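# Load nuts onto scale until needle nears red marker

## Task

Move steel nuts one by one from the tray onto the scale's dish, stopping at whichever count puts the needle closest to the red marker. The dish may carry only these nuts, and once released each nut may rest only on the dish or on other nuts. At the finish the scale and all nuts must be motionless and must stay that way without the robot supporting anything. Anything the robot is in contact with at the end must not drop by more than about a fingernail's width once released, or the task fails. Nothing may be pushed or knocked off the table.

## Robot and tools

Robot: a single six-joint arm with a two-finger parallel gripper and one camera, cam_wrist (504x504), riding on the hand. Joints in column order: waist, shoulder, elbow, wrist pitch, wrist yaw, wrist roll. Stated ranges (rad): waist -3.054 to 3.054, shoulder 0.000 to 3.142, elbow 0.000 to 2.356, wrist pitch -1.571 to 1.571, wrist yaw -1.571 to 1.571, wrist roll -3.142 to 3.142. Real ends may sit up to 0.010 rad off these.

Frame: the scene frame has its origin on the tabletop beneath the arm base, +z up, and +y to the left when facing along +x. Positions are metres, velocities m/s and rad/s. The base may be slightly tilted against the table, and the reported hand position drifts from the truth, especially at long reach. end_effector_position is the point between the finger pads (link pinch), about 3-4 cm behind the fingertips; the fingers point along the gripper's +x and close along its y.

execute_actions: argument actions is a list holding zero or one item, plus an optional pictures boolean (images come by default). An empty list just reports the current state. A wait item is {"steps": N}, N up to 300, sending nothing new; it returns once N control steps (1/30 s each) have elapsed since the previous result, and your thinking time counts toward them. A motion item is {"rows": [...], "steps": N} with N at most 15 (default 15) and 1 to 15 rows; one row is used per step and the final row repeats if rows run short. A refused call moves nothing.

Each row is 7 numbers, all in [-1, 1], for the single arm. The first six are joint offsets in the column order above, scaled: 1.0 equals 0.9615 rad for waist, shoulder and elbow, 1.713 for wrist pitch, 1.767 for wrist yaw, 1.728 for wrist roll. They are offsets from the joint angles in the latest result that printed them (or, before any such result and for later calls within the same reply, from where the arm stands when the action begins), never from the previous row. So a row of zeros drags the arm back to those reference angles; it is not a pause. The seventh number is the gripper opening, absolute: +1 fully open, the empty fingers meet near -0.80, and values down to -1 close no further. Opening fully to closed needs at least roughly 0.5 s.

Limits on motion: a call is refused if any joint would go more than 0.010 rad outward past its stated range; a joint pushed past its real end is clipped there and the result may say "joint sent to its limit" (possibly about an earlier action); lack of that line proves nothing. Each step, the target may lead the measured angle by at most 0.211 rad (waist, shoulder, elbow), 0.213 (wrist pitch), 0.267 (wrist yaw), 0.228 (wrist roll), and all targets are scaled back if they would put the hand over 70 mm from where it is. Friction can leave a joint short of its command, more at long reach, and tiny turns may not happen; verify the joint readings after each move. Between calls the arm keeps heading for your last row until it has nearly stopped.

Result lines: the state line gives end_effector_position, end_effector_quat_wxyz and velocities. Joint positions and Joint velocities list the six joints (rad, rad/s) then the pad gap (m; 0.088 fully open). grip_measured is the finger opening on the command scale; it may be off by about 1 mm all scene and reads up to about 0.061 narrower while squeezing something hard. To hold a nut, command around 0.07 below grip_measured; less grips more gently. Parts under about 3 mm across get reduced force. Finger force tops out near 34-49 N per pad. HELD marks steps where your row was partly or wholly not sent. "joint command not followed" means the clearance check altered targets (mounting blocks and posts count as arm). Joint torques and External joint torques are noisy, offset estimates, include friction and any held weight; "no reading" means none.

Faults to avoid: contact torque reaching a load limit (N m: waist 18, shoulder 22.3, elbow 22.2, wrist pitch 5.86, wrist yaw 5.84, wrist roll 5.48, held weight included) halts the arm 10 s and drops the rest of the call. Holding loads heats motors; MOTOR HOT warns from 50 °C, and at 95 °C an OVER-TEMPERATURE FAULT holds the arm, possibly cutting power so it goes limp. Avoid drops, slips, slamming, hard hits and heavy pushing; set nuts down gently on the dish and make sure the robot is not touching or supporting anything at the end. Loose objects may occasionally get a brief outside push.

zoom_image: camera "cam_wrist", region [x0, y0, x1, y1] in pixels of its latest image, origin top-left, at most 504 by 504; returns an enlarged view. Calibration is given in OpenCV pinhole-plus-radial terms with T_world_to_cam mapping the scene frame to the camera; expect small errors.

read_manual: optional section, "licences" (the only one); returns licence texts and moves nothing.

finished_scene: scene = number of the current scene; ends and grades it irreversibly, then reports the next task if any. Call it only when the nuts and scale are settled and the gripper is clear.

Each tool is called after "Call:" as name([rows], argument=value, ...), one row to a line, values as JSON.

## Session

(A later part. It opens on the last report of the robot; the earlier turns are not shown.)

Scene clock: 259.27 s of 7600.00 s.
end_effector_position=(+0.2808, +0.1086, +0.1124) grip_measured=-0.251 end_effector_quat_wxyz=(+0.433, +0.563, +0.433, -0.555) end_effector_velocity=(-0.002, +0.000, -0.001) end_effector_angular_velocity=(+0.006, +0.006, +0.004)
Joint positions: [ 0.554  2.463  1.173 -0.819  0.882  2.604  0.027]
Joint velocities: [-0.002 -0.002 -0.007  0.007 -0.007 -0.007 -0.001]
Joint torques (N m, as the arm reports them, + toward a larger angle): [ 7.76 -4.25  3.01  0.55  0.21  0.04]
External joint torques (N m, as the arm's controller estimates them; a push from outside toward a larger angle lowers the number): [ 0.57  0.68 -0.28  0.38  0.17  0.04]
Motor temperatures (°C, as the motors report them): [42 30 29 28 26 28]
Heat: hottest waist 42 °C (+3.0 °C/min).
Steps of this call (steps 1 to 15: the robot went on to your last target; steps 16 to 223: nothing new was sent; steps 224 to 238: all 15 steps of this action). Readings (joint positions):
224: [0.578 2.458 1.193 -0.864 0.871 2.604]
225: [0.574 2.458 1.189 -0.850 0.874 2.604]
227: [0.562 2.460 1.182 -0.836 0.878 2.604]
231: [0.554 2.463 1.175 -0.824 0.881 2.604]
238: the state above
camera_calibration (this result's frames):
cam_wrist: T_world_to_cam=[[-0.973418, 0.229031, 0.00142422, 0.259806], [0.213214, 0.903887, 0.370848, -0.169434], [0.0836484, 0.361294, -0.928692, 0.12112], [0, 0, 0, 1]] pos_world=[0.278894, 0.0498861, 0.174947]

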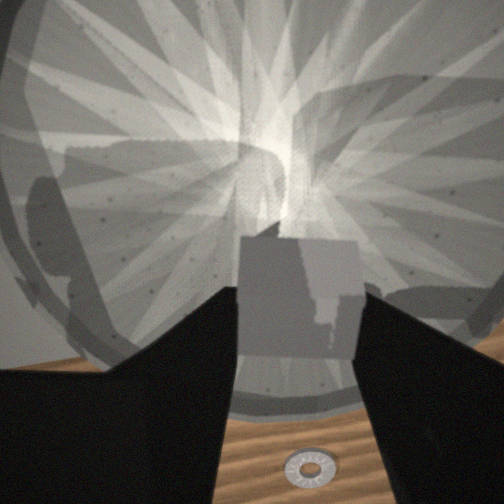

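Call:
execute_actions([
  {"rows":[[0,0,0,0,0,0,0.05],[0,0,0,0,0,0,0.05],[0,0,0,0,0,0,0.05],[0,0,0,0,0,0,0.05],[0,0,0,0,0,0,0.05],[0,0,0,0,0,0,0.05],[0,0,0,0,0,0,0.05],[0.13,-0.025,0.115,-0.15,-0.037,0,0.05]]},
], pictures=false)

Call:
execute_actions([
  {"rows":[[0.16,-0.5,-0.04,0.03,0.1,-1,0.9]]},
], pictures=false)

Call:
execute_actions([
  {"steps":25},
])

Scene clock: 269.47 s of 7600.00 s.
end_effector_position=(+0.2795, +0.1100, +0.1619) grip_measured=+0.041 end_effector_quat_wxyz=(+0.477, +0.535, +0.466, -0.518) end_effector_velocity=(-0.005, -0.015, +0.044) end_effector_angular_velocity=(-0.025, +0.038, +0.131)
Joint positions: [ 0.678  2.441  1.271 -1.04   0.829  2.605  0.041]
Joint velocities: [ 0.081 -0.037  0.105 -0.271 -0.066  0.007  0.002]
Joint torques (N m, as the arm reports them, + toward a larger angle): [ 7.12 -5.16  3.86 -0.31 -0.08  0.03]
External joint torques (N m, as the arm's controller estimates them; a push from outside toward a larger angle lowers the number): [ 0.92 -0.87  0.43 -0.45 -0.12  0.02]
Motor temperatures (°C, as the motors report them): [42 30 28 28 26 28]
Heat: hottest waist 42 °C (+4.0 °C/min).
Steps of this call (steps 1 to 15: the robot went on to your last target; steps 16 to 291: nothing new was sent; steps 292 to 306: all 15 steps of this action). Readings (joint positions):
292: [0.554 2.463 1.172 -0.818 0.882 2.604]
293: [0.554 2.463 1.172 -0.818 0.882 2.604]
295: [0.554 2.463 1.172 -0.818 0.882 2.604]
299: [0.561 2.463 1.186 -0.854 0.874 2.605]
306: the state above

Scene clock: 269.97 s of 7600.00 s.
end_effector_position=(+0.3299, +0.0283, +0.2939) grip_measured=+0.883 end_effector_quat_wxyz=(+0.668, +0.531, +0.448, -0.265) end_effector_velocity=(-0.004, -0.003, +0.000) end_effector_angular_velocity=(-0.701, -0.191, +1.371)
Joint positions: [ 0.828  1.975  1.244 -0.992  1.001  1.858  0.082]
Joint velocities: [ 0.002 -0.027 -0.022  0.007 -0.007 -1.56   0.006]
Joint torques (N m, as the arm reports them, + toward a larger angle): [ 7.21 -3.04  3.67  0.86  0.33 -0.13]
External joint torques (N m, as the arm's controller estimates them; a push from outside toward a larger angle lowers the number): [ 1.12 -0.91 -0.67  0.1   0.2  -0.09]
Motor temperatures (°C, as the motors report them): [42 30 28 28 26 28]
Heat: hottest waist 42 °C (+4.0 °C/min).
Steps of this call (steps 1 to 15: all 15 steps of this action). Readings (joint positions):
1: [0.687 2.419 1.267 -1.033 0.851 2.567]
2: [0.707 2.395 1.255 -1.029 0.879 2.522]
4: [0.757 2.320 1.244 -1.015 0.924 2.431]
8: [0.820 2.126 1.244 -0.998 0.976 2.224]
15: the state above

Scene clock: 270.80 s of 7600.00 s.
end_effector_position=(+0.3295, +0.0264, +0.2956) grip_measured=+0.898 end_effector_quat_wxyz=(+0.840, +0.163, +0.517, -0.027) end_effector_velocity=(-0.001, -0.000, -0.004) end_effector_angular_velocity=(-0.068, -0.003, +0.129)
Joint positions: [ 0.831  1.965  1.241 -0.991  1.002  0.891  0.083]
Joint velocities: [-0.007  0.002 -0.002 -0.007 -0.007 -0.139 -0.   ]
Joint torques (N m, as the arm reports them, + toward a larger angle): [ 7.08 -3.18  3.89  0.93  0.35 -0.11]
External joint torques (N m, as the arm's controller estimates them; a push from outside toward a larger angle lowers the number): [ 1.06 -0.59 -0.97  0.07  0.19 -0.1 ]
Motor temperatures (°C, as the motors report them): [42 30 28 28 26 28]
Heat: hottest waist 42 °C (+4.0 °C/min).
Steps of this call (steps 1 to 25: the robot went on to your last target). Readings (joint positions):
1: [0.829 1.975 1.244 -0.992 1.001 1.805]
2: [0.829 1.975 1.243 -0.992 1.001 1.752]
4: [0.830 1.973 1.241 -0.992 1.001 1.647]
8: [0.831 1.967 1.241 -0.991 1.002 1.438]
25: the state above
camera_calibration (this result's frames):
cam_wrist: T_world_to_cam=[[-0.198654, -0.95296, -0.22892, 0.169785], [-0.973105, 0.219583, -0.0696417, 0.365684], [0.116633, 0.208929, -0.970951, 0.322484], [0, 0, 0, 1]] pos_world=[0.351965, 0.0141244, 0.377451]

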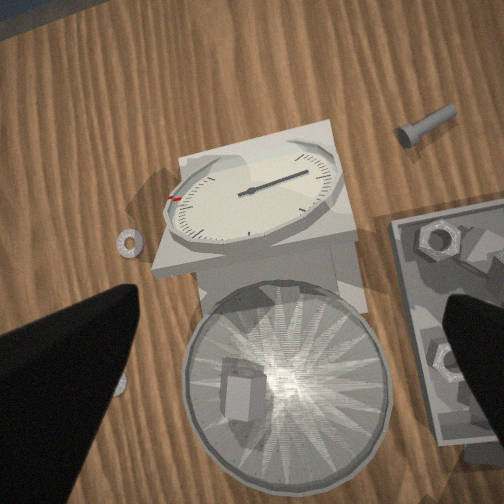

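Call:
zoom_image(camera="cam_wrist", region=[150,120,360,270])

Region (150, 120, 360, 270) of cam_wrist's 504x504 image, scaled by 2.400, with more detail than that image has; it fills the top 360 rows of this view, and the rest is white.

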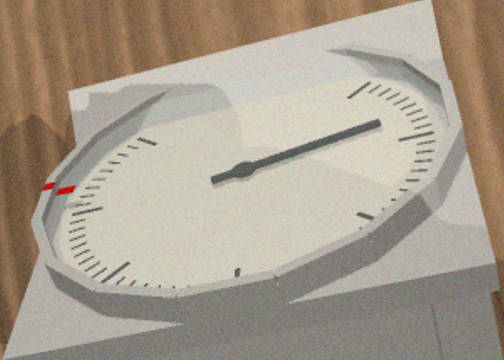

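Call:
execute_actions([
  {"rows":[[-0.35,0.04,0.014,-0.1,0,0.46,0.1]]},
], pictures=false)

Call:
execute_actions([
  {"rows":[[-0.37,0.098,0.018,0.237,0,0.56,0.1]]},
], pictures=false)

Call:
execute_actions([
  {"steps":15},
])

Scene clock: 292.70 s of 7600.00 s.
end_effector_position=(+0.3324, -0.0363, +0.1945) grip_measured=+0.116 end_effector_quat_wxyz=(+0.662, +0.360, +0.572, -0.323) end_effector_velocity=(-0.008, -0.003, -0.007) end_effector_angular_velocity=(+0.116, +0.044, -0.727)
Joint positions: [ 0.506  1.996  1.248 -1.156  1.001  1.598  0.045]
Joint velocities: [-0.022 -0.002 -0.002 -0.037 -0.037  0.755 -0.006]
Joint torques (N m, as the arm reports them, + toward a larger angle): [ 7.15 -2.29  4.21 -0.05  0.16  0.13]
External joint torques (N m, as the arm's controller estimates them; a push from outside toward a larger angle lowers the number): [ 0.27  1.07  0.49 -0.37  0.04  0.12]
Motor temperatures (°C, as the motors report them): [41 30 29 29 26 28]
Heat: hottest waist 41 °C (+1.0 °C/min).
Steps of this call (steps 1 to 30: the robot went on to your last target; steps 31 to 642: nothing new was sent; steps 643 to 657: all 15 steps of this action). Readings (joint positions):
643: [0.821 1.969 1.243 -1.012 1.001 0.917]
644: [0.792 1.972 1.246 -1.046 1.001 0.965]
646: [0.703 1.981 1.247 -1.093 1.001 1.065]
650: [0.538 1.995 1.247 -1.139 1.001 1.276]
657: the state above

Scene clock: 293.20 s of 7600.00 s.
end_effector_position=(+0.3702, -0.0632, +0.0852) grip_measured=+0.103 end_effector_quat_wxyz=(+0.315, +0.636, +0.311, -0.632) end_effector_velocity=(+0.009, +0.009, -0.004) end_effector_angular_velocity=(+0.039, -0.029, -1.584)
Joint positions: [ 0.161  2.08   1.263 -0.765  1.001  2.358  0.044]
Joint velocities: [-0.002  0.017 -0.002  0.081 -0.022  1.531 -0.001]
Joint torques (N m, as the arm reports them, + toward a larger angle): [ 9.06 -3.83  2.98  0.19  0.15  0.14]
External joint torques (N m, as the arm's controller estimates them; a push from outside toward a larger angle lowers the number): [1.28 0.85 0.33 0.06 0.1  0.14]
Motor temperatures (°C, as the motors report them): [41 30 29 29 26 28]
Heat: hottest waist 41 °C (+1.0 °C/min).
Steps of this call (steps 1 to 15: all 15 steps of this action). Readings (joint positions):
1: [0.496 2.005 1.249 -1.134 1.001 1.640]
2: [0.466 2.016 1.252 -1.081 1.001 1.690]
4: [0.379 2.047 1.263 -0.985 1.001 1.787]
8: [0.213 2.077 1.263 -0.835 1.001 1.991]
15: the state above

Scene clock: 293.70 s of 7600.00 s.
end_effector_position=(+0.3714, -0.0634, +0.0835) grip_measured=+0.102 end_effector_quat_wxyz=(+0.246, +0.667, +0.243, -0.660) end_effector_velocity=(-0.002, +0.000, -0.001) end_effector_angular_velocity=(+0.007, +0.007, -0.002)
Joint positions: [ 0.156  2.081  1.263 -0.753  1.001  2.559  0.044]
Joint velocities: [-0.002 -0.002 -0.002 -0.007 -0.007  0.007 -0.   ]
Joint torques (N m, as the arm reports them, + toward a larger angle): [ 8.68 -3.97  3.27  0.17  0.06  0.07]
External joint torques (N m, as the arm's controller estimates them; a push from outside toward a larger angle lowers the number): [0.71 0.74 0.56 0.02 0.01 0.07]
Motor temperatures (°C, as the motors report them): [41 30 29 29 26 28]
Heat: hottest waist 41 °C (+1.0 °C/min).
Steps of this call (steps 1 to 15: the robot went on to your last target). Readings (joint positions):
1: [0.161 2.080 1.263 -0.762 1.001 2.406]
2: [0.161 2.081 1.263 -0.760 1.001 2.444]
4: [0.159 2.081 1.263 -0.757 1.001 2.494]
8: [0.157 2.081 1.263 -0.754 1.001 2.540]
15: the state above
camera_calibration (this result's frames):
cam_wrist: T_world_to_cam=[[-0.665328, 0.74655, 0.00116852, 0.305781], [0.694038, 0.617951, 0.369387, -0.219121], [0.275044, 0.246575, -0.929275, 0.0704655], [0, 0, 0, 1]] pos_world=[0.336142, -0.11025, 0.146065]

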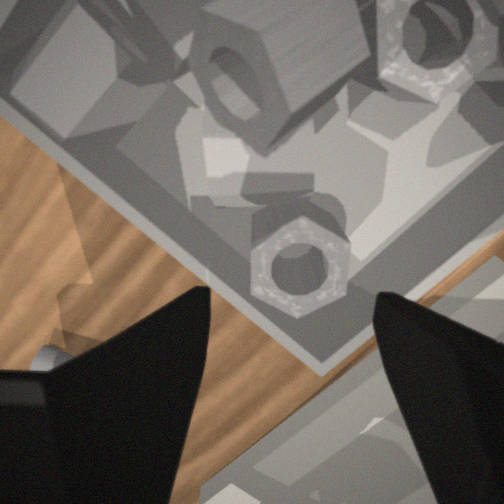

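Call:
execute_actions([
  {"rows":[[0,-0.035,-0.05,0.01,0,0,-0.02],[0,-0.035,-0.05,0.01,0,0,-0.02],[0,-0.035,-0.05,0.01,0,0,-0.02],[0,-0.035,-0.05,0.01,0,0,-0.02],[-0.058,-0.024,-0.094,0.087,0,-0.027,-0.02]]},
])

Scene clock: 303.20 s of 7600.00 s.
end_effector_position=(+0.3630, -0.0658, +0.0628) grip_measured=-0.015 end_effector_quat_wxyz=(+0.229, +0.672, +0.225, -0.667) end_effector_velocity=(+0.001, +0.004, -0.001) end_effector_angular_velocity=(+0.008, -0.019, -0.003)
Joint positions: [ 0.106  2.062  1.181 -0.613  1.001  2.518  0.038]
Joint velocities: [ 0.002 -0.002 -0.022  0.051 -0.007 -0.022 -0.001]
Joint torques (N m, as the arm reports them, + toward a larger angle): [ 8.82 -5.32  1.87  0.23  0.02 -0.02]
External joint torques (N m, as the arm's controller estimates them; a push from outside toward a larger angle lowers the number): [ 1.06 -0.67 -0.57  0.08 -0.02 -0.02]
Motor temperatures (°C, as the motors report them): [42 30 29 29 26 28]
Heat: hottest waist 42 °C (+1.0 °C/min).
Steps of this call (steps 1 to 15: the robot went on to your last target; steps 16 to 270: nothing new was sent; steps 271 to 285: all 15 steps of this action). Readings (joint positions):
271: [0.156 2.079 1.258 -0.748 1.001 2.563]
272: [0.156 2.075 1.251 -0.745 1.001 2.563]
274: [0.156 2.067 1.237 -0.745 1.001 2.563]
278: [0.126 2.062 1.200 -0.654 1.001 2.532]
285: the state above
camera_calibration (this result's frames):
cam_wrist: T_world_to_cam=[[-0.626416, 0.779489, 0.000481794, 0.290097], [0.724901, 0.582321, 0.367995, -0.217644], [0.286567, 0.230867, -0.929828, 0.0490342], [0, 0, 0, 1]] pos_world=[0.32544, -0.110709, 0.125545]

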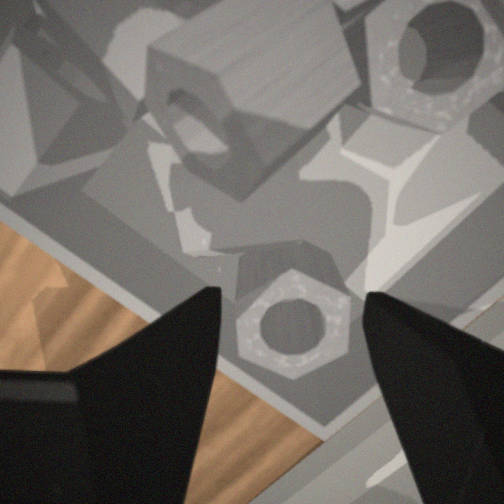

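Centred. Down 14 mm, then close.

Call:
execute_actions([
  {"rows":[[-0.04,0.014,-0.034,0.054,0,-0.037,-0.07]]},
])

Call:
execute_actions([
  {"rows":[[0,0,0,0,0,0,-0.3]],"steps":12},
], pictures=false)

Scene clock: 341.17 s of 7600.00 s.
end_effector_position=(+0.3621, -0.0653, +0.0531) grip_measured=-0.067 end_effector_quat_wxyz=(+0.233, +0.674, +0.225, -0.664) end_effector_velocity=(-0.001, -0.001, -0.001) end_effector_angular_velocity=(-0.008, +0.001, +0.004)
Joint positions: [ 0.084  2.063  1.149 -0.532  1.002  2.459  0.036]
Joint velocities: [-0.002 -0.002 -0.007  0.007  0.007 -0.007 -0.001]
Joint torques (N m, as the arm reports them, + toward a larger angle): [ 7.25 -3.32  2.44  0.79 -0.04 -0.12]
External joint torques (N m, as the arm's controller estimates them; a push from outside toward a larger angle lowers the number): [-0.41  1.4   0.08  0.63 -0.1  -0.12]
Motor temperatures (°C, as the motors report them): [44 31 28 29 26 28]
Heat: hottest waist 44 °C (+3.0 °C/min).
Steps of this call (steps 1 to 15: the robot went on to your last target; steps 16 to 1124: nothing new was sent; steps 1125 to 1139: all 15 steps of this action). Readings (joint positions):
1125: [0.104 2.062 1.174 -0.590 1.001 2.502]
1126: [0.099 2.062 1.169 -0.576 1.001 2.492]
1128: [0.091 2.062 1.160 -0.557 1.001 2.478]
1132: [0.084 2.063 1.152 -0.539 1.001 2.464]
1139: the state above
camera_calibration (this result's frames):
cam_wrist: T_world_to_cam=[[-0.631265, 0.775535, -0.00709316, 0.29105], [0.718324, 0.588096, 0.371689, -0.211189], [0.29243, 0.229539, -0.92833, 0.037771], [0, 0, 0, 1]] pos_world=[0.324386, -0.11019, 0.115625]

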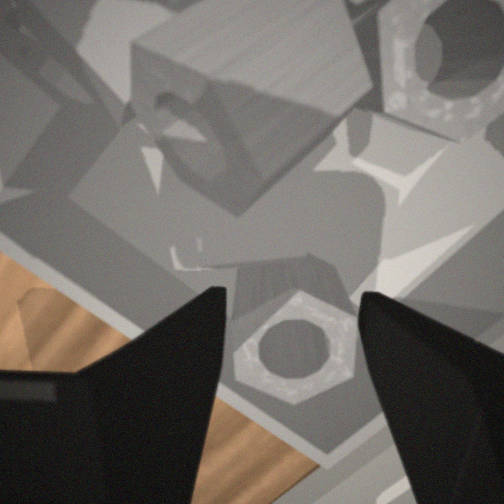

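Scene clock: 341.57 s of 7600.00 s.
end_effector_position=(+0.3626, -0.0658, +0.0536) grip_measured=-0.249 end_effector_quat_wxyz=(+0.235, +0.674, +0.223, -0.664) end_effector_velocity=(-0.001, +0.001, +0.001) end_effector_angular_velocity=(+0.007, +0.002, +0.030)
Joint positions: [ 0.086  2.063  1.149 -0.531  1.008  2.459  0.027]
Joint velocities: [ 0.002 -0.002 -0.002 -0.007 -0.007 -0.022 -0.   ]
Joint torques (N m, as the arm reports them, + toward a larger angle): [ 8.87 -4.75  2.58  0.   -0.18  0.05]
External joint torques (N m, as the arm's controller estimates them; a push from outside toward a larger angle lowers the number): [ 1.16 -0.04  0.24 -0.15 -0.24  0.05]
Motor temperatures (°C, as the motors report them): [44 31 28 29 26 28]
Heat: hottest waist 44 °C (+3.0 °C/min).
Steps of this call (steps 1 to 12: all 12 steps of this action). Readings (joint positions):
1: [0.084 2.063 1.149 -0.532 1.005 2.459]
2: [0.084 2.063 1.149 -0.531 1.008 2.459]
4: [0.085 2.063 1.149 -0.531 1.008 2.459]
8: [0.086 2.063 1.149 -0.531 1.008 2.459]
12: the state above

Call:
execute_actions([
  {"rows":[[0.03,-0.005,0.025,-0.04,0,0.03,-0.33],[0.06,-0.01,0.05,-0.08,0,0.06,-0.33],[0.08,-0.015,0.065,-0.115,0,0.08,-0.33],[0.105,-0.02,0.083,-0.15,0,0.11,-0.33],[0.105,-0.02,0.083,-0.15,0,0.11,-0.33],[0.13,-0.04,0.08,-0.19,0,0.14,-0.33],[0.16,-0.06,0.07,-0.23,0,0.17,-0.33],[0.19,-0.085,0.06,-0.27,0,0.2,-0.33],[0.222,-0.108,0.055,-0.3,-0.016,0.25,-0.33]]},
], pictures=false)

Call:
execute_actions([
  {"rows":[[0.07,0.14,0.03,0.005,-0.015,0.03,-0.33],[0.07,0.14,0.03,0.005,-0.015,0.03,-0.33],[0.07,0.14,0.03,0.005,-0.015,0.03,-0.33],[0.14,0.28,0.07,0.012,-0.03,0.06,-0.33],[0.14,0.28,0.07,0.012,-0.03,0.06,-0.33],[0.14,0.28,0.07,0.012,-0.03,0.06,-0.33],[0.21,0.42,0.115,0.018,-0.045,0.09,-0.33],[0.21,0.42,0.115,0.018,-0.045,0.09,-0.33],[0.21,0.42,0.115,0.018,-0.045,0.09,-0.33],[0.278,0.555,0.172,0.025,-0.06,0.13,-0.33]]},
], pictures=false)

Call:
execute_actions([
  {"steps":12},
])

Scene clock: 363.23 s of 7600.00 s.
end_effector_position=(+0.3357, -0.0661, +0.1341) grip_measured=-0.249 end_effector_quat_wxyz=(+0.227, +0.675, +0.223, -0.666) end_effector_velocity=(-0.039, -0.010, +0.017) end_effector_angular_velocity=(+0.005, +0.110, -0.057)
Joint positions: [ 0.291  1.969  1.206 -1.008  0.989  2.856  0.027]
Joint velocities: [ 0.042 -0.042 -0.002 -0.286 -0.051  0.286 -0.   ]
Joint torques (N m, as the arm reports them, + toward a larger angle): [ 8.21 -4.23  2.96 -0.16 -0.09  0.14]
External joint torques (N m, as the arm's controller estimates them; a push from outside toward a larger angle lowers the number): [ 1.41 -0.75  0.04 -0.33 -0.11  0.13]
Motor temperatures (°C, as the motors report them): [46 31 28 28 26 28]
Heat: hottest waist 46 °C (+4.1 °C/min).
Steps of this call (steps 1 to 15: the robot went on to your last target; steps 16 to 635: nothing new was sent; steps 636 to 650: all 15 steps of this action). Readings (joint positions):
636: [0.087 2.063 1.153 -0.541 1.008 2.467]
637: [0.092 2.063 1.161 -0.568 1.008 2.488]
639: [0.117 2.063 1.180 -0.645 1.005 2.542]
643: [0.191 2.038 1.206 -0.811 1.005 2.672]
650: the state above

Scene clock: 363.73 s of 7600.00 s.
end_effector_position=(+0.3192, +0.0986, +0.1360) grip_measured=-0.249 end_effector_quat_wxyz=(+0.287, +0.653, +0.289, -0.638) end_effector_velocity=(-0.087, +0.136, -0.030) end_effector_angular_velocity=(-0.096, +0.074, +0.270)
Joint positions: [ 0.545  2.459  1.345 -0.969  0.89   3.057  0.027]
Joint velocities: [ 0.222  0.462  0.042 -0.007 -0.095  0.183 -0.   ]
Joint torques (N m, as the arm reports them, + toward a larger angle): [ 8.03 -6.38  4.92  0.06  0.16  0.06]
External joint torques (N m, as the arm's controller estimates them; a push from outside toward a larger angle lowers the number): [ 1.43  0.4   0.71 -0.06  0.    0.06]
Motor temperatures (°C, as the motors report them): [46 31 28 28 26 28]
Heat: hottest waist 46 °C (+4.0 °C/min).
Steps of this call (steps 1 to 15: all 15 steps of this action). Readings (joint positions):
1: [0.294 1.983 1.208 -1.014 0.988 2.868]
2: [0.303 2.001 1.216 -1.012 0.988 2.877]
4: [0.329 2.061 1.231 -1.003 0.975 2.898]
8: [0.414 2.221 1.270 -0.991 0.941 2.957]
15: the state above

Scene clock: 364.13 s of 7600.00 s.
end_effector_position=(+0.3182, +0.1078, +0.1339) grip_measured=-0.249 end_effector_quat_wxyz=(+0.286, +0.653, +0.287, -0.640) end_effector_velocity=(-0.011, +0.005, -0.006) end_effector_angular_velocity=(-0.007, +0.036, +0.049)
Joint positions: [ 0.554  2.494  1.364 -0.968  0.887  3.078  0.027]
Joint velocities: [ 0.002  0.027 -0.002 -0.022 -0.022 -0.007 -0.   ]
Joint torques (N m, as the arm reports them, + toward a larger angle): [ 9.77 -4.68  4.18  0.25 -0.13  0.11]
External joint torques (N m, as the arm's controller estimates them; a push from outside toward a larger angle lowers the number): [ 1.95  0.62  0.71  0.1  -0.15  0.11]
Motor temperatures (°C, as the motors report them): [46 31 28 28 26 28]
Heat: hottest waist 46 °C (+4.1 °C/min).
Steps of this call (steps 1 to 12: the robot went on to your last target). Readings (joint positions):
1: [0.550 2.471 1.346 -0.969 0.888 3.062]
2: [0.553 2.479 1.348 -0.969 0.887 3.066]
4: [0.553 2.487 1.354 -0.969 0.887 3.071]
8: [0.553 2.490 1.363 -0.968 0.887 3.076]
12: the state above
camera_calibration (this result's frames):
cam_wrist: T_world_to_cam=[[-0.756108, 0.654446, 0.00105989, 0.181334], [0.606018, 0.699544, 0.378656, -0.288688], [0.247068, 0.286947, -0.925537, 0.093806], [0, 0, 0, 1]] pos_world=[0.288882, 0.0563591, 0.195942]

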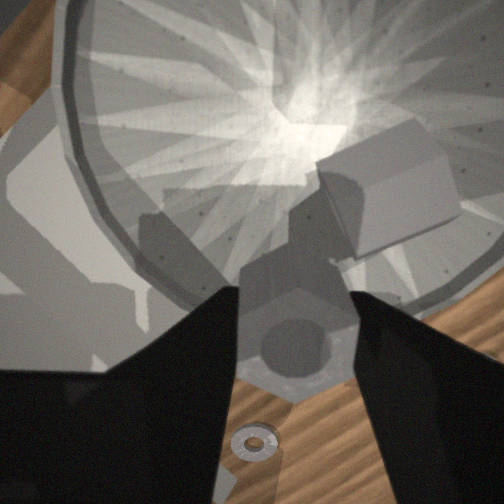

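Call:
execute_actions([
  {"rows":[[-0.025,-0.06,-0.042,0,0.006,0,-0.33],[-0.025,-0.06,-0.042,0,0.006,0,-0.33],[-0.025,-0.06,-0.042,0,0.006,0,-0.33],[-0.025,-0.06,-0.042,0,0.006,0,-0.33],[-0.025,-0.055,-0.042,0,0.006,0,-0.33],[-0.04,-0.05,-0.06,0.023,0.012,0,-0.33],[-0.04,-0.05,-0.06,0.023,0.012,0,-0.33],[-0.06,-0.047,-0.076,0.046,0.018,0,-0.33],[-0.06,-0.047,-0.076,0.046,0.018,0,-0.33],[-0.075,-0.044,-0.092,0.066,0.023,0,-0.33]]},
])

Scene clock: 374.10 s of 7600.00 s.
end_effector_position=(+0.3174, +0.0922, +0.1131) grip_measured=-0.249 end_effector_quat_wxyz=(+0.260, +0.661, +0.259, -0.655) end_effector_velocity=(-0.001, +0.004, -0.005) end_effector_angular_velocity=(-0.000, -0.035, -0.024)
Joint positions: [ 0.487  2.452  1.286 -0.873  0.918  3.079  0.027]
Joint velocities: [ 0.002 -0.002 -0.042  0.081  0.022 -0.007  0.   ]
Joint torques (N m, as the arm reports them, + toward a larger angle): [ 8.82 -5.49  2.84  0.29  0.26 -0.01]
External joint torques (N m, as the arm's controller estimates them; a push from outside toward a larger angle lowers the number): [ 0.5  -0.25 -0.5   0.08  0.24 -0.01]
Motor temperatures (°C, as the motors report them): [47 31 29 28 26 28]
Heat: hottest waist 47 °C (+4.1 °C/min).
Steps of this call (steps 1 to 30: the robot went on to your last target; steps 31 to 284: nothing new was sent; steps 285 to 299: all 15 steps of this action). Readings (joint positions):
285: [0.554 2.491 1.360 -0.965 0.887 3.079]
286: [0.551 2.484 1.354 -0.964 0.887 3.079]
288: [0.542 2.469 1.342 -0.965 0.888 3.079]
292: [0.526 2.452 1.324 -0.941 0.901 3.079]
299: the state above
camera_calibration (this result's frames):
cam_wrist: T_world_to_cam=[[-0.698938, 0.715171, 0.00409579, 0.166926], [0.665329, 0.648106, 0.370535, -0.282583], [0.262341, 0.261706, -0.92881, 0.0770557], [0, 0, 0, 1]] pos_world=[0.284467, 0.043597, 0.175593]

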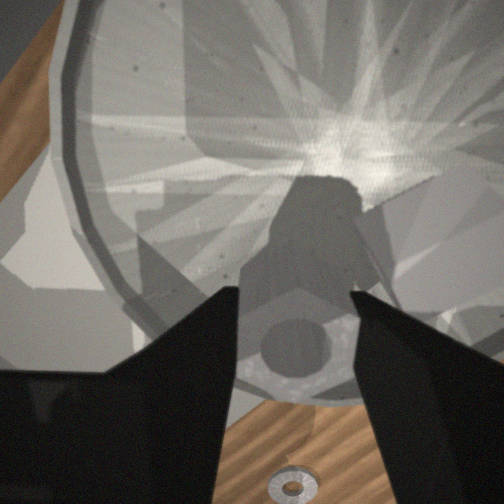

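Call:
execute_actions([
  {"rows":[[-0.012,0,-0.012,0.012,0,0,-0.33],[-0.012,0,-0.012,0.012,0,0,-0.33],[-0.012,0,-0.012,0.012,0,0,-0.33],[-0.012,0,-0.012,0.012,0,0,-0.08],[-0.012,0,-0.012,0.012,0,0,-0.08],[-0.012,0,-0.012,0.012,0,0,-0.08],[-0.012,0,-0.012,0.012,0,0,-0.08],[-0.012,0,-0.012,0.012,0,0,-0.08],[-0.012,0,-0.012,0.012,0,0,-0.08],[0.08,-0.014,0.07,-0.09,-0.022,0,-0.08]]},
], pictures=false)

Call:
execute_actions([
  {"rows":[[-0.05,-0.2,-0.08,0,0.02,-0.2,0.0],[-0.05,-0.2,-0.08,0,0.02,-0.2,0.0],[-0.08,-0.2,-0.08,0,0.02,-0.2,0.0],[-0.15,-0.4,-0.16,0,0.04,-0.4,0.3],[-0.15,-0.4,-0.16,0,0.04,-0.4,0.3],[-0.15,-0.4,-0.16,0,0.04,-0.4,0.3],[-0.2,-0.4,-0.16,0,0.04,-0.4,0.3],[-0.2,-0.5,-0.16,0,0.04,-0.4,0.3],[-0.25,-0.65,-0.2,0,0.04,-0.4,0.3],[-0.25,-0.65,-0.2,0,0.04,-0.4,0.3],[-0.34,-0.65,-0.245,0,0.058,-0.72,0.5]]},
], pictures=false)

Call:
execute_actions([
  {"steps":18},
])

Scene clock: 389.70 s of 7600.00 s.
end_effector_position=(+0.3162, +0.0948, +0.1397) grip_measured=-0.092 end_effector_quat_wxyz=(+0.287, +0.653, +0.285, -0.640) end_effector_velocity=(+0.010, +0.019, +0.110) end_effector_angular_velocity=(+0.056, -0.139, +0.214)
Joint positions: [ 0.553  2.445  1.335 -0.988  0.891  3.079  0.034]
Joint velocities: [ 0.266 -0.056  0.168 -0.286 -0.081 -0.022  0.004]
Joint torques (N m, as the arm reports them, + toward a larger angle): [ 7.46 -5.66  3.72 -0.33 -0.13  0.03]
External joint torques (N m, as the arm's controller estimates them; a push from outside toward a larger angle lowers the number): [ 0.79 -1.03  0.58 -0.42 -0.15  0.03]
Motor temperatures (°C, as the motors report them): [47 31 28 29 26 28]
Heat: hottest waist 47 °C (+3.0 °C/min).
Steps of this call (steps 1 to 30: the robot went on to your last target; steps 31 to 453: nothing new was sent; steps 454 to 468: all 15 steps of this action). Readings (joint positions):
454: [0.487 2.452 1.280 -0.860 0.923 3.079]
455: [0.487 2.452 1.280 -0.860 0.923 3.079]
457: [0.487 2.452 1.280 -0.859 0.923 3.079]
461: [0.484 2.452 1.280 -0.855 0.922 3.079]
468: the state above

Scene clock: 390.20 s of 7600.00 s.
end_effector_position=(+0.3212, -0.0874, +0.1323) grip_measured=+0.432 end_effector_quat_wxyz=(+0.381, +0.601, +0.381, -0.590) end_effector_velocity=(-0.062, -0.167, -0.058) end_effector_angular_velocity=(-0.060, +0.163, +1.115)
Joint positions: [ 0.257  1.862  1.134 -0.988  0.985  2.303  0.06 ]
Joint velocities: [-0.408 -0.486 -0.193 -0.007  0.051 -1.575  0.029]
Joint torques (N m, as the arm reports them, + toward a larger angle): [ 9.16 -2.12  2.04  0.01  0.05 -0.04]
External joint torques (N m, as the arm's controller estimates them; a push from outside toward a larger angle lowers the number): [ 1.2  -0.02 -0.27 -0.22  0.17 -0.03]
Motor temperatures (°C, as the motors report them): [47 32 28 29 26 28]
Heat: hottest waist 47 °C (+3.0 °C/min).
Steps of this call (steps 1 to 15: all 15 steps of this action). Readings (joint positions):
1: [0.557 2.420 1.327 -0.983 0.890 3.034]
2: [0.553 2.392 1.309 -0.988 0.892 2.980]
4: [0.524 2.318 1.275 -0.987 0.911 2.876]
8: [0.422 2.132 1.218 -0.989 0.945 2.668]
15: the state above

Scene clock: 390.80 s of 7600.00 s.
end_effector_position=(+0.3130, -0.0974, +0.1275) grip_measured=+0.497 end_effector_quat_wxyz=(+0.500, +0.499, +0.503, -0.498) end_effector_velocity=(-0.005, -0.004, -0.002) end_effector_angular_velocity=(-0.011, +0.015, +0.066)
Joint positions: [ 0.231  1.825  1.106 -0.988  0.989  1.843  0.063]
Joint velocities: [-0.007 -0.007 -0.007 -0.022  0.007 -0.051 -0.   ]
Joint torques (N m, as the arm reports them, + toward a larger angle): [ 7.32 -4.39  2.64 -0.04  0.2  -0.1 ]
External joint torques (N m, as the arm's controller estimates them; a push from outside toward a larger angle lowers the number): [ 0.84 -0.83 -0.37 -0.18  0.14 -0.1 ]
Motor temperatures (°C, as the motors report them): [47 31 28 29 26 28]
Heat: hottest waist 47 °C (+3.0 °C/min).
Steps of this call (steps 1 to 18: the robot went on to your last target). Readings (joint positions):
1: [0.247 1.851 1.128 -0.988 0.986 2.250]
2: [0.241 1.844 1.123 -0.988 0.986 2.197]
4: [0.237 1.838 1.114 -0.988 0.986 2.093]
8: [0.235 1.832 1.107 -0.988 0.988 1.926]
18: the state above
camera_calibration (this result's frames):
cam_wrist: T_world_to_cam=[[-0.999556, -0.0279569, 0.0103163, 0.320302], [-0.0222311, 0.930115, 0.366596, 0.0811247], [-0.0198442, 0.366204, -0.930323, 0.239914], [0, 0, 0, 1]] pos_world=[0.326724, -0.154358, 0.190153]

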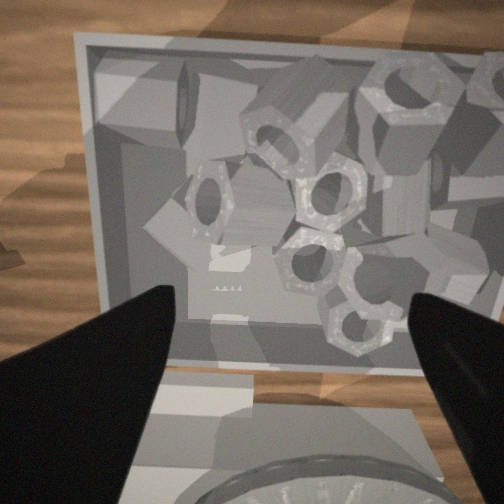

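Call:
execute_actions([
  {"rows":[[-0.13,0.033,-0.005,0.13,0.005,-0.925,0.15]]},
], pictures=false)

Call:
execute_actions([
  {"steps":25},
])

Scene clock: 399.93 s of 7600.00 s.
end_effector_position=(+0.3321, -0.1083, +0.0930) grip_measured=+0.158 end_effector_quat_wxyz=(+0.619, +0.344, +0.619, -0.339) end_effector_velocity=(+0.003, -0.003, -0.007) end_effector_angular_velocity=(-0.014, -0.006, +1.507)
Joint positions: [ 0.113  1.849  1.104 -0.771  0.994  1.06   0.047]
Joint velocities: [-0.022  0.007  0.002  0.037  0.007 -1.546 -0.003]
Joint torques (N m, as the arm reports them, + toward a larger angle): [ 7.46 -3.01  2.64  0.29  0.17 -0.1 ]
External joint torques (N m, as the arm's controller estimates them; a push from outside toward a larger angle lowers the number): [ 0.62  1.14 -0.15  0.1   0.12 -0.1 ]
Motor temperatures (°C, as the motors report them): [46 31 28 28 26 28]
Heat: hottest waist 46 °C (+2.0 °C/min).
Steps of this call (steps 1 to 30: the robot went on to your last target; steps 31 to 259: nothing new was sent; steps 260 to 274: all 15 steps of this action). Readings (joint positions):
260: [0.223 1.826 1.104 -0.956 0.989 1.793]
261: [0.202 1.829 1.102 -0.905 0.990 1.739]
263: [0.155 1.838 1.104 -0.844 0.993 1.635]
267: [0.117 1.847 1.104 -0.794 0.994 1.428]
274: the state above

Scene clock: 400.77 s of 7600.00 s.
end_effector_position=(+0.3324, -0.1084, +0.0923) grip_measured=+0.152 end_effector_quat_wxyz=(+0.705, +0.073, +0.702, -0.070) end_effector_velocity=(-0.001, +0.003, -0.001) end_effector_angular_velocity=(+0.021, +0.007, +0.056)
Joint positions: [ 0.111  1.85   1.104 -0.768  0.994  0.252  0.046]
Joint velocities: [-0.002  0.002  0.002 -0.007 -0.022 -0.051 -0.   ]
Joint torques (N m, as the arm reports them, + toward a larger angle): [ 7.68 -3.32  2.7   0.25  0.17 -0.05]
External joint torques (N m, as the arm's controller estimates them; a push from outside toward a larger angle lowers the number): [ 0.78  0.77 -0.04  0.06  0.17 -0.05]
Motor temperatures (°C, as the motors report them): [46 31 28 28 26 28]
Heat: hottest waist 46 °C (+2.0 °C/min).
Steps of this call (steps 1 to 25: the robot went on to your last target). Readings (joint positions):
1: [0.113 1.849 1.104 -0.771 0.994 1.008]
2: [0.112 1.849 1.104 -0.770 0.994 0.956]
4: [0.112 1.849 1.104 -0.769 0.994 0.851]
8: [0.111 1.849 1.104 -0.768 0.994 0.642]
25: the state above
camera_calibration (this result's frames):
cam_wrist: T_world_to_cam=[[-0.1793, -0.983789, 0.00339936, -0.0359441], [-0.917436, 0.168452, 0.360464, 0.32019], [-0.355193, 0.0615126, -0.932767, 0.290276], [0, 0, 0, 1]] pos_world=[0.390414, -0.107154, 0.155465]

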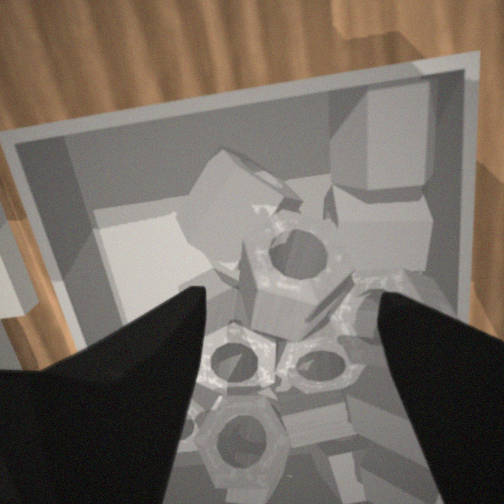

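Call:
execute_actions([
  {"rows":[[-0.03,0,-0.025,0.038,0,-0.03,0.08],[-0.03,0,-0.025,0.038,0,-0.03,0.08],[-0.03,0,-0.025,0.038,0,-0.03,0.08],[-0.06,0,-0.05,0.076,0,-0.06,0.08],[-0.06,0,-0.05,0.076,0,-0.06,0.08],[-0.06,0,-0.05,0.076,0,-0.06,0.08],[-0.09,0.006,-0.076,0.115,0,-0.09,0.08]]},
])

Scene clock: 407.93 s of 7600.00 s.
end_effector_position=(+0.3331, -0.1102, +0.0683) grip_measured=+0.083 end_effector_quat_wxyz=(+0.709, +0.068, +0.698, -0.069) end_effector_velocity=(-0.005, +0.004, -0.005) end_effector_angular_velocity=(+0.019, +0.002, +0.064)
Joint positions: [ 0.046  1.85   1.042 -0.583  0.993  0.107  0.043]
Joint velocities: [-0.012 -0.007 -0.032  0.037 -0.022 -0.081 -0.   ]
Joint torques (N m, as the arm reports them, + toward a larger angle): [ 5.9  -3.98  2.07  0.34 -0.01 -0.07]
External joint torques (N m, as the arm's controller estimates them; a push from outside toward a larger angle lowers the number): [-0.87  0.36 -0.41  0.12 -0.01 -0.07]
Motor temperatures (°C, as the motors report them): [45 31 28 28 26 28]
Heat: hottest waist 45 °C (+0.0 °C/min).
Steps of this call (steps 1 to 30: the robot went on to your last target; steps 31 to 200: nothing new was sent; steps 201 to 215: all 15 steps of this action). Readings (joint positions):
201: [0.109 1.850 1.101 -0.755 0.994 0.238]
202: [0.106 1.850 1.098 -0.741 0.994 0.229]
204: [0.094 1.850 1.090 -0.713 0.994 0.207]
208: [0.059 1.850 1.061 -0.637 0.994 0.149]
215: the state above
camera_calibration (this result's frames):
cam_wrist: T_world_to_cam=[[-0.171662, -0.985117, 0.00873145, -0.040561], [-0.92314, 0.163944, 0.347756, 0.332119], [-0.344012, 0.0516361, -0.937544, 0.263716], [0, 0, 0, 1]] pos_world=[0.390351, -0.108024, 0.132103]

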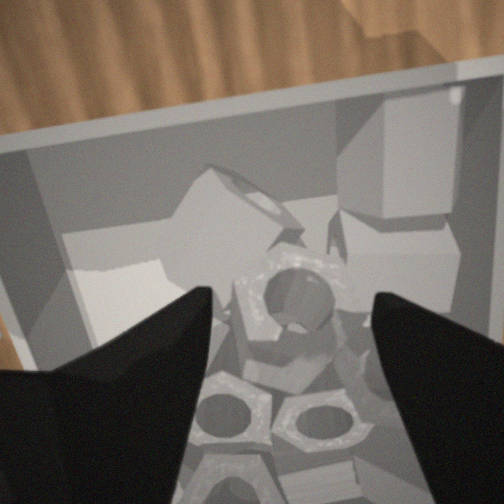

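Call:
execute_actions([
  {"rows":[[0.015,0.01,0.02,-0.01,0,0,0.05],[0.015,0.02,0.04,-0.015,0,0,0.05],[0.015,0.03,0.05,-0.02,0,0,0.05],[0.015,0.03,0.05,-0.02,0,0,0.05],[0.015,0.03,0.05,-0.02,0,0,0.05],[0.015,0.03,0.05,-0.02,0,0,0.05],[0.015,0.03,0.05,-0.02,0,0,0.05],[-0.01,0.03,0.035,0,0,0,0.05],[-0.01,0.03,0.035,0,0,0,0.05],[-0.032,0.032,0.02,0.015,0,-0.02,0.05]]},
])

Scene clock: 416.57 s of 7600.00 s.
end_effector_position=(+0.3421, -0.1113, +0.0669) grip_measured=+0.053 end_effector_quat_wxyz=(+0.712, +0.068, +0.695, -0.068) end_effector_velocity=(-0.003, +0.004, -0.004) end_effector_angular_velocity=(-0.010, -0.012, +0.042)
Joint positions: [ 0.042  1.869  1.071 -0.571  0.992  0.083  0.042]
Joint velocities: [-0.002 -0.002 -0.042  0.066  0.007 -0.066 -0.   ]
Joint torques (N m, as the arm reports them, + toward a larger angle): [ 5.73 -3.54  2.27  0.57  0.09 -0.1 ]
External joint torques (N m, as the arm's controller estimates them; a push from outside toward a larger angle lowers the number): [-1.21  0.73 -0.2   0.38  0.1  -0.1 ]
Motor temperatures (°C, as the motors report them): [44 31 28 28 26 28]
Heat: hottest waist 44 °C (-1.0 °C/min).
Steps of this call (steps 1 to 15: the robot went on to your last target; steps 16 to 244: nothing new was sent; steps 245 to 259: all 15 steps of this action). Readings (joint positions):
245: [0.046 1.850 1.040 -0.575 0.993 0.100]
246: [0.049 1.851 1.045 -0.583 0.993 0.100]
248: [0.052 1.859 1.060 -0.595 0.993 0.101]
252: [0.056 1.866 1.076 -0.605 0.993 0.103]
259: the state above
camera_calibration (this result's frames):
cam_wrist: T_world_to_cam=[[-0.168381, -0.985696, 0.00717944, -0.0411172], [-0.926503, 0.160748, 0.340224, 0.342397], [-0.336511, 0.0506356, -0.940317, 0.263097], [0, 0, 0, 1]] pos_world=[0.398843, -0.108891, 0.131198]

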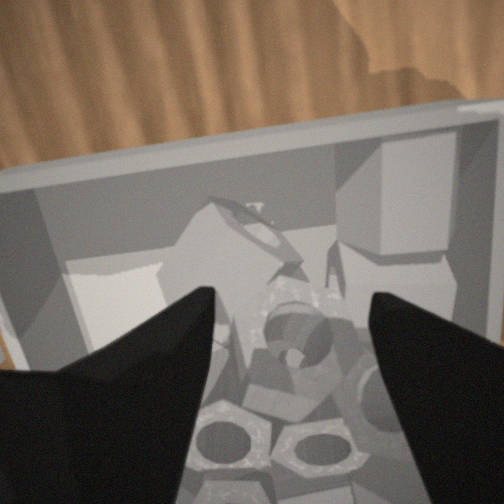

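Call:
execute_actions([
  {"rows":[[0.008,-0.022,-0.03,0,0,0,0.03],[0.008,-0.022,-0.03,0,0,0,0.03],[0.008,-0.022,-0.03,0,0,0,0.03],[0.008,-0.022,-0.03,0,0,0,0.0],[0.008,-0.022,-0.03,0,0,0,-0.03],[0.0,-0.022,-0.03,0,0,0,-0.06],[-0.01,-0.022,-0.03,0,0,0,-0.09],[-0.015,-0.022,-0.03,0,0,0,-0.12],[-0.015,-0.022,-0.03,0,0,0,-0.16],[-0.015,-0.022,-0.03,0,0,0,-0.2],[-0.015,-0.022,-0.03,0,0,0,-0.32]]},
], pictures=false)

Call:
execute_actions([
  {"rows":[[0,0,0,0,0,0,-0.33],[0,0,0,0,0,0,-0.33],[0,0,0,0,0,0,-0.33],[0,0,0,0,0,0,-0.33],[0.04,0,0.03,-0.06,0,0.04,-0.33],[0.04,0,0.03,-0.06,0,0.04,-0.33],[0.04,0,0.03,-0.06,0,0.04,-0.33],[0.085,-0.015,0.065,-0.125,0,0.08,-0.33]]},
])

Scene clock: 428.10 s of 7600.00 s.
end_effector_position=(+0.3380, -0.1121, +0.0678) grip_measured=-0.228 end_effector_quat_wxyz=(+0.713, +0.069, +0.695, -0.067) end_effector_velocity=(-0.003, +0.004, +0.001) end_effector_angular_velocity=(+0.023, +0.008, +0.013)
Joint positions: [ 0.041  1.851  1.052 -0.567  0.989  0.08   0.028]
Joint velocities: [ 0.002 -0.002 -0.002 -0.022 -0.022  0.007  0.   ]
Joint torques (N m, as the arm reports them, + toward a larger angle): [ 6.63 -4.92  1.69 -0.28  0.1   0.11]
External joint torques (N m, as the arm's controller estimates them; a push from outside toward a larger angle lowers the number): [-0.26 -0.58 -0.83 -0.5   0.12  0.11]
Motor temperatures (°C, as the motors report them): [42 31 28 29 26 28]
Heat: hottest waist 42 °C (-4.1 °C/min).
Steps of this call (steps 1 to 15: the robot went on to your last target; steps 16 to 331: nothing new was sent; steps 332 to 346: all 15 steps of this action). Readings (joint positions):
332: [0.043 1.866 1.066 -0.564 0.993 0.076]
333: [0.044 1.863 1.063 -0.564 0.993 0.076]
335: [0.045 1.860 1.057 -0.564 0.993 0.076]
339: [0.044 1.856 1.052 -0.566 0.993 0.078]
346: the state above

Scene clock: 428.60 s of 7600.00 s.
end_effector_position=(+0.3344, -0.1078, +0.0946) grip_measured=-0.228 end_effector_quat_wxyz=(+0.710, +0.062, +0.700, -0.054) end_effector_velocity=(-0.009, -0.009, +0.013) end_effector_angular_velocity=(+0.007, +0.044, +0.002)
Joint positions: [ 0.117  1.845  1.104 -0.76   0.989  0.204  0.028]
Joint velocities: [ 0.017 -0.017  0.046 -0.168 -0.007  0.095 -0.   ]
Joint torques (N m, as the arm reports them, + toward a larger angle): [ 8.1  -5.41  3.51 -0.21  0.01  0.09]
External joint torques (N m, as the arm's controller estimates them; a push from outside toward a larger angle lowers the number): [ 1.42 -1.4   0.79 -0.39  0.01  0.09]
Motor temperatures (°C, as the motors report them): [42 31 28 29 26 28]
Heat: hottest waist 42 °C (-4.0 °C/min).
Steps of this call (steps 1 to 15: all 15 steps of this action). Readings (joint positions):
1: [0.042 1.851 1.052 -0.567 0.989 0.080]
2: [0.042 1.851 1.052 -0.567 0.989 0.080]
4: [0.042 1.851 1.052 -0.567 0.989 0.080]
8: [0.067 1.851 1.074 -0.652 0.989 0.138]
15: the state above
camera_calibration (this result's frames):
cam_wrist: T_world_to_cam=[[-0.140088, -0.99013, -0.00420788, -0.0480684], [-0.927483, 0.129734, 0.350634, 0.321231], [-0.346627, 0.0530223, -0.936503, 0.289633], [0, 0, 0, 1]] pos_world=[0.391598, -0.104626, 0.158405]

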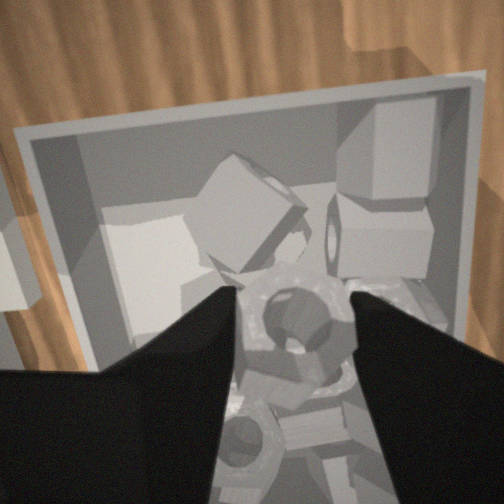

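Call:
execute_actions([
  {"rows":[[0.05,-0.01,0.04,-0.07,0,0.03,-0.33],[0.05,-0.01,0.04,-0.07,0,0.05,-0.33],[0.1,-0.02,0.07,-0.14,0,0.08,-0.33],[0.1,-0.02,0.07,-0.14,0,0.1,-0.33],[0.15,-0.03,0.1,-0.2,0,0.12,-0.33],[0.15,-0.03,0.1,-0.2,0,0.14,-0.33],[0.19,0.0,0.09,-0.2,-0.01,0.16,-0.33],[0.23,0.05,0.07,-0.2,-0.02,0.19,-0.33],[0.27,0.1,0.05,-0.19,-0.03,0.22,-0.33],[0.31,0.15,0.03,-0.18,-0.04,0.25,-0.33],[0.35,0.2,0.01,-0.17,-0.05,0.28,-0.33],[0.39,0.25,-0.01,-0.16,-0.06,0.31,-0.33],[0.43,0.3,-0.03,-0.15,-0.07,0.34,-0.33],[0.47,0.35,-0.05,-0.14,-0.08,0.37,-0.33],[0.566,0.467,-0.075,-0.117,-0.092,0.41,-0.33]]},
], pictures=false)

Call:
execute_actions([
  {"steps":18},
])

Scene clock: 444.13 s of 7600.00 s.
end_effector_position=(+0.3012, -0.0062, +0.1534) grip_measured=-0.228 end_effector_quat_wxyz=(+0.711, +0.047, +0.701, -0.014) end_effector_velocity=(-0.218, +0.447, +0.001) end_effector_angular_velocity=(+0.018, +0.055, +0.432)
Joint positions: [ 0.454  2.039  1.117 -1.025  0.902  0.683  0.028]
Joint velocities: [ 0.926  1.033 -0.476  0.344 -0.403  1.018 -0.   ]
Joint torques (N m, as the arm reports them, + toward a larger angle): [ 9.04 -3.59  3.04  0.27 -0.16  0.12]
External joint torques (N m, as the arm's controller estimates them; a push from outside toward a larger angle lowers the number): [ 1.79  0.59 -0.46  0.12 -0.17  0.12]
Motor temperatures (°C, as the motors report them): [44 31 28 29 26 28]
Heat: hottest waist 44 °C (-3.0 °C/min).
Steps of this call (steps 1 to 30: the robot went on to your last target; steps 31 to 451: nothing new was sent; steps 452 to 466: all 15 steps of this action). Readings (joint positions):
452: [0.122 1.844 1.114 -0.798 0.989 0.225]
453: [0.130 1.844 1.118 -0.820 0.989 0.238]
455: [0.157 1.842 1.136 -0.891 0.989 0.287]
459: [0.243 1.838 1.171 -1.028 0.988 0.412]
466: the state above

Scene clock: 444.73 s of 7600.00 s.
end_effector_position=(+0.2449, +0.0752, +0.1479) grip_measured=-0.228 end_effector_quat_wxyz=(+0.711, -0.001, +0.703, +0.002) end_effector_velocity=(-0.004, +0.003, +0.000) end_effector_angular_velocity=(-0.006, +0.005, +0.015)
Joint positions: [ 0.657  2.286  1.038 -0.963  0.831  0.909  0.028]
Joint velocities: [ 0.012  0.012 -0.002 -0.007 -0.007  0.007 -0.   ]
Joint torques (N m, as the arm reports them, + toward a larger angle): [ 7.77 -3.26  3.16  0.3  -0.12  0.19]
External joint torques (N m, as the arm's controller estimates them; a push from outside toward a larger angle lowers the number): [ 1.51  0.93 -0.63  0.07 -0.17  0.19]
Motor temperatures (°C, as the motors report them): [44 31 28 29 26 28]
Heat: hottest waist 44 °C (-3.0 °C/min).
Steps of this call (steps 1 to 18: the robot went on to your last target). Readings (joint positions):
1: [0.486 2.075 1.102 -1.015 0.889 0.720]
2: [0.519 2.112 1.090 -1.005 0.878 0.756]
4: [0.582 2.184 1.071 -0.985 0.858 0.819]
8: [0.644 2.266 1.040 -0.973 0.834 0.880]
18: the state above
camera_calibration (this result's frames):
cam_wrist: T_world_to_cam=[[0.0267521, -0.999608, 0.008228, 0.0788679], [-0.93556, -0.0221367, 0.352473, 0.208931], [-0.352153, -0.0171272, -0.935786, 0.305366], [0, 0, 0, 1]] pos_world=[0.300893, 0.0886921, 0.211465]

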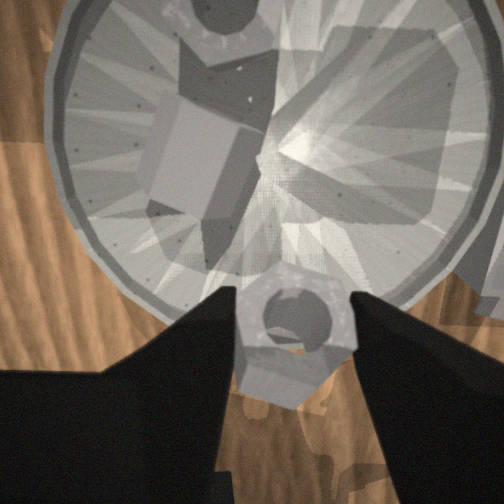

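Call:
execute_actions([
  {"rows":[[-0.023,0.005,-0.02,0.024,0.006,-0.015,-0.33],[-0.023,0.005,-0.02,0.024,0.006,-0.015,-0.33],[-0.023,0.005,-0.02,0.024,0.006,-0.015,-0.33],[-0.046,0.01,-0.04,0.048,0.012,-0.03,-0.33],[-0.046,0.01,-0.04,0.048,0.012,-0.03,-0.33],[-0.046,0.01,-0.04,0.048,0.012,-0.03,-0.33],[-0.072,0.017,-0.06,0.075,0.02,-0.045,-0.33]]},
])

Scene clock: 451.90 s of 7600.00 s.
end_effector_position=(+0.2456, +0.0752, +0.1247) grip_measured=-0.228 end_effector_quat_wxyz=(+0.709, +0.003, +0.705, +0.000) end_effector_velocity=(+0.001, +0.001, -0.005) end_effector_angular_velocity=(+0.004, -0.005, +0.013)
Joint positions: [ 0.592  2.296  0.987 -0.843  0.86   0.837  0.028]
Joint velocities: [-0.012  0.002 -0.012  0.037  0.007 -0.037 -0.   ]
Joint torques (N m, as the arm reports them, + toward a larger angle): [ 7.39 -3.72  3.09  0.26  0.18 -0.03]
External joint torques (N m, as the arm's controller estimates them; a push from outside toward a larger angle lowers the number): [ 1.05  0.42 -0.38  0.03  0.14 -0.03]
Motor temperatures (°C, as the motors report them): [44 31 28 29 26 28]
Heat: hottest waist 44 °C (-2.0 °C/min).
Steps of this call (steps 1 to 15: the robot went on to your last target; steps 16 to 200: nothing new was sent; steps 201 to 215: all 15 steps of this action). Readings (joint positions):
201: [0.657 2.287 1.035 -0.955 0.831 0.907]
202: [0.654 2.287 1.033 -0.946 0.831 0.903]
204: [0.645 2.287 1.027 -0.930 0.834 0.890]
208: [0.615 2.290 1.005 -0.879 0.850 0.859]
215: the state above
camera_calibration (this result's frames):
cam_wrist: T_world_to_cam=[[0.0188944, -0.999816, 0.00342833, 0.0816042], [-0.933325, -0.016408, 0.358658, 0.215986], [-0.358536, -0.00997638, -0.933463, 0.284577], [0, 0, 0, 1]] pos_world=[0.302074, 0.0879721, 0.187897]

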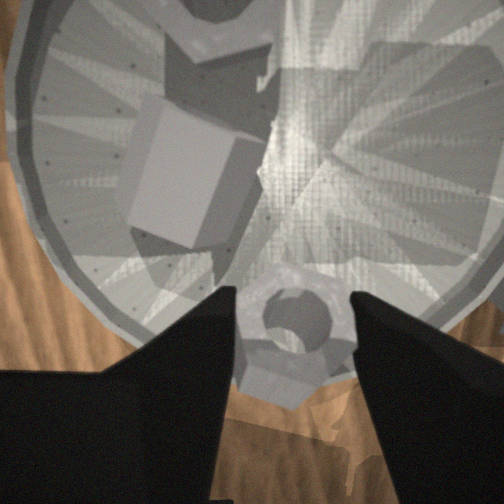

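Call:
execute_actions([
  {"rows":[[-0.027,0.01,-0.024,0.026,0.008,-0.015,-0.33]],"steps":12},
], pictures=false)

Call:
execute_actions([
  {"rows":[[0,0,0,0,0,0,-0.24],[0,0,0,0,0,0,-0.21],[0,0,0,0,0,0,-0.2],[0,0,0,0,0,0,-0.19],[0,0,0,0,0,0,-0.18],[0,0,0,0,0,0,-0.17],[0,0,0,0,0,0,-0.16],[0,0,0,0,0,0,-0.15],[0,0,0,0,0,0,-0.12],[0,0,0,0,0,0,-0.05],[0,0,0,0,0,0,0.05]]},
])

Scene clock: 458.63 s of 7600.00 s.
end_effector_position=(+0.2457, +0.0748, +0.1172) grip_measured=-0.228 end_effector_quat_wxyz=(+0.708, +0.005, +0.706, -0.001) end_effector_velocity=(-0.000, +0.001, -0.002) end_effector_angular_velocity=(+0.012, +0.004, -0.010)
Joint positions: [ 0.57   2.299  0.971 -0.804  0.871  0.814  0.028]
Joint velocities: [-0.007 -0.002 -0.007  0.022 -0.007 -0.007 -0.   ]
Joint torques (N m, as the arm reports them, + toward a larger angle): [ 7.22 -3.25  2.71  0.37  0.11 -0.02]
External joint torques (N m, as the arm's controller estimates them; a push from outside toward a larger angle lowers the number): [ 0.87  0.9  -0.67  0.13  0.07 -0.02]
Motor temperatures (°C, as the motors report them): [44 31 28 29 26 28]
Heat: hottest waist 44 °C (-2.0 °C/min).
Steps of this call (steps 1 to 15: the robot went on to your last target; steps 16 to 190: nothing new was sent; steps 191 to 202: all 12 steps of this action). Readings (joint positions):
191: [0.588 2.296 0.983 -0.830 0.864 0.829]
192: [0.584 2.297 0.980 -0.822 0.866 0.825]
194: [0.575 2.298 0.976 -0.814 0.868 0.821]
198: [0.570 2.299 0.972 -0.806 0.870 0.816]
202: the state above

Scene clock: 459.13 s of 7600.00 s.
end_effector_position=(+0.2457, +0.0748, +0.1172) grip_measured=-0.003 end_effector_quat_wxyz=(+0.708, +0.005, +0.706, -0.001) end_effector_velocity=(-0.000, -0.002, -0.000) end_effector_angular_velocity=(-0.009, -0.000, +0.026)
Joint positions: [ 0.57   2.299  0.971 -0.804  0.871  0.814  0.039]
Joint velocities: [-0.002 -0.002 -0.002 -0.007  0.007 -0.022  0.021]
Joint torques (N m, as the arm reports them, + toward a larger angle): [ 7.45 -4.28  3.4   0.04  0.02 -0.02]
External joint torques (N m, as the arm's controller estimates them; a push from outside toward a larger angle lowers the number): [ 1.12 -0.18  0.08 -0.18 -0.01 -0.02]
Motor temperatures (°C, as the motors report them): [44 31 28 29 26 28]
Heat: hottest waist 44 °C (-2.0 °C/min).
Steps of this call (steps 1 to 15: all 15 steps of this action). Readings (joint positions):
1: [0.570 2.299 0.971 -0.804 0.871 0.814]
2: [0.570 2.299 0.971 -0.804 0.871 0.814]
4: [0.570 2.299 0.971 -0.804 0.871 0.814]
8: [0.570 2.299 0.971 -0.804 0.871 0.814]
15: the state above
camera_calibration (this result's frames):
cam_wrist: T_world_to_cam=[[0.0141642, -0.999894, 0.00325339, 0.0823382], [-0.932897, -0.012044, 0.359941, 0.218153], [-0.359864, -0.00813337, -0.932969, 0.277762], [0, 0, 0, 1]] pos_world=[0.302305, 0.087216, 0.180354]

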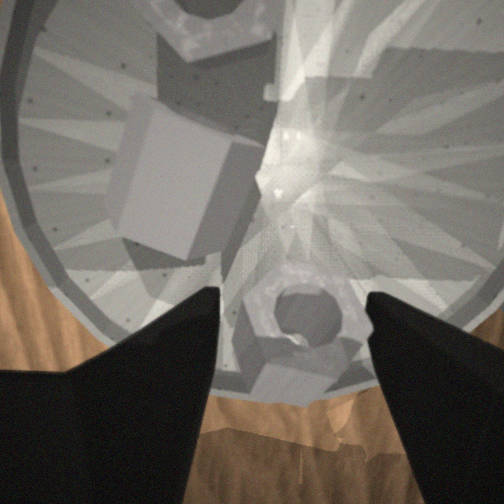

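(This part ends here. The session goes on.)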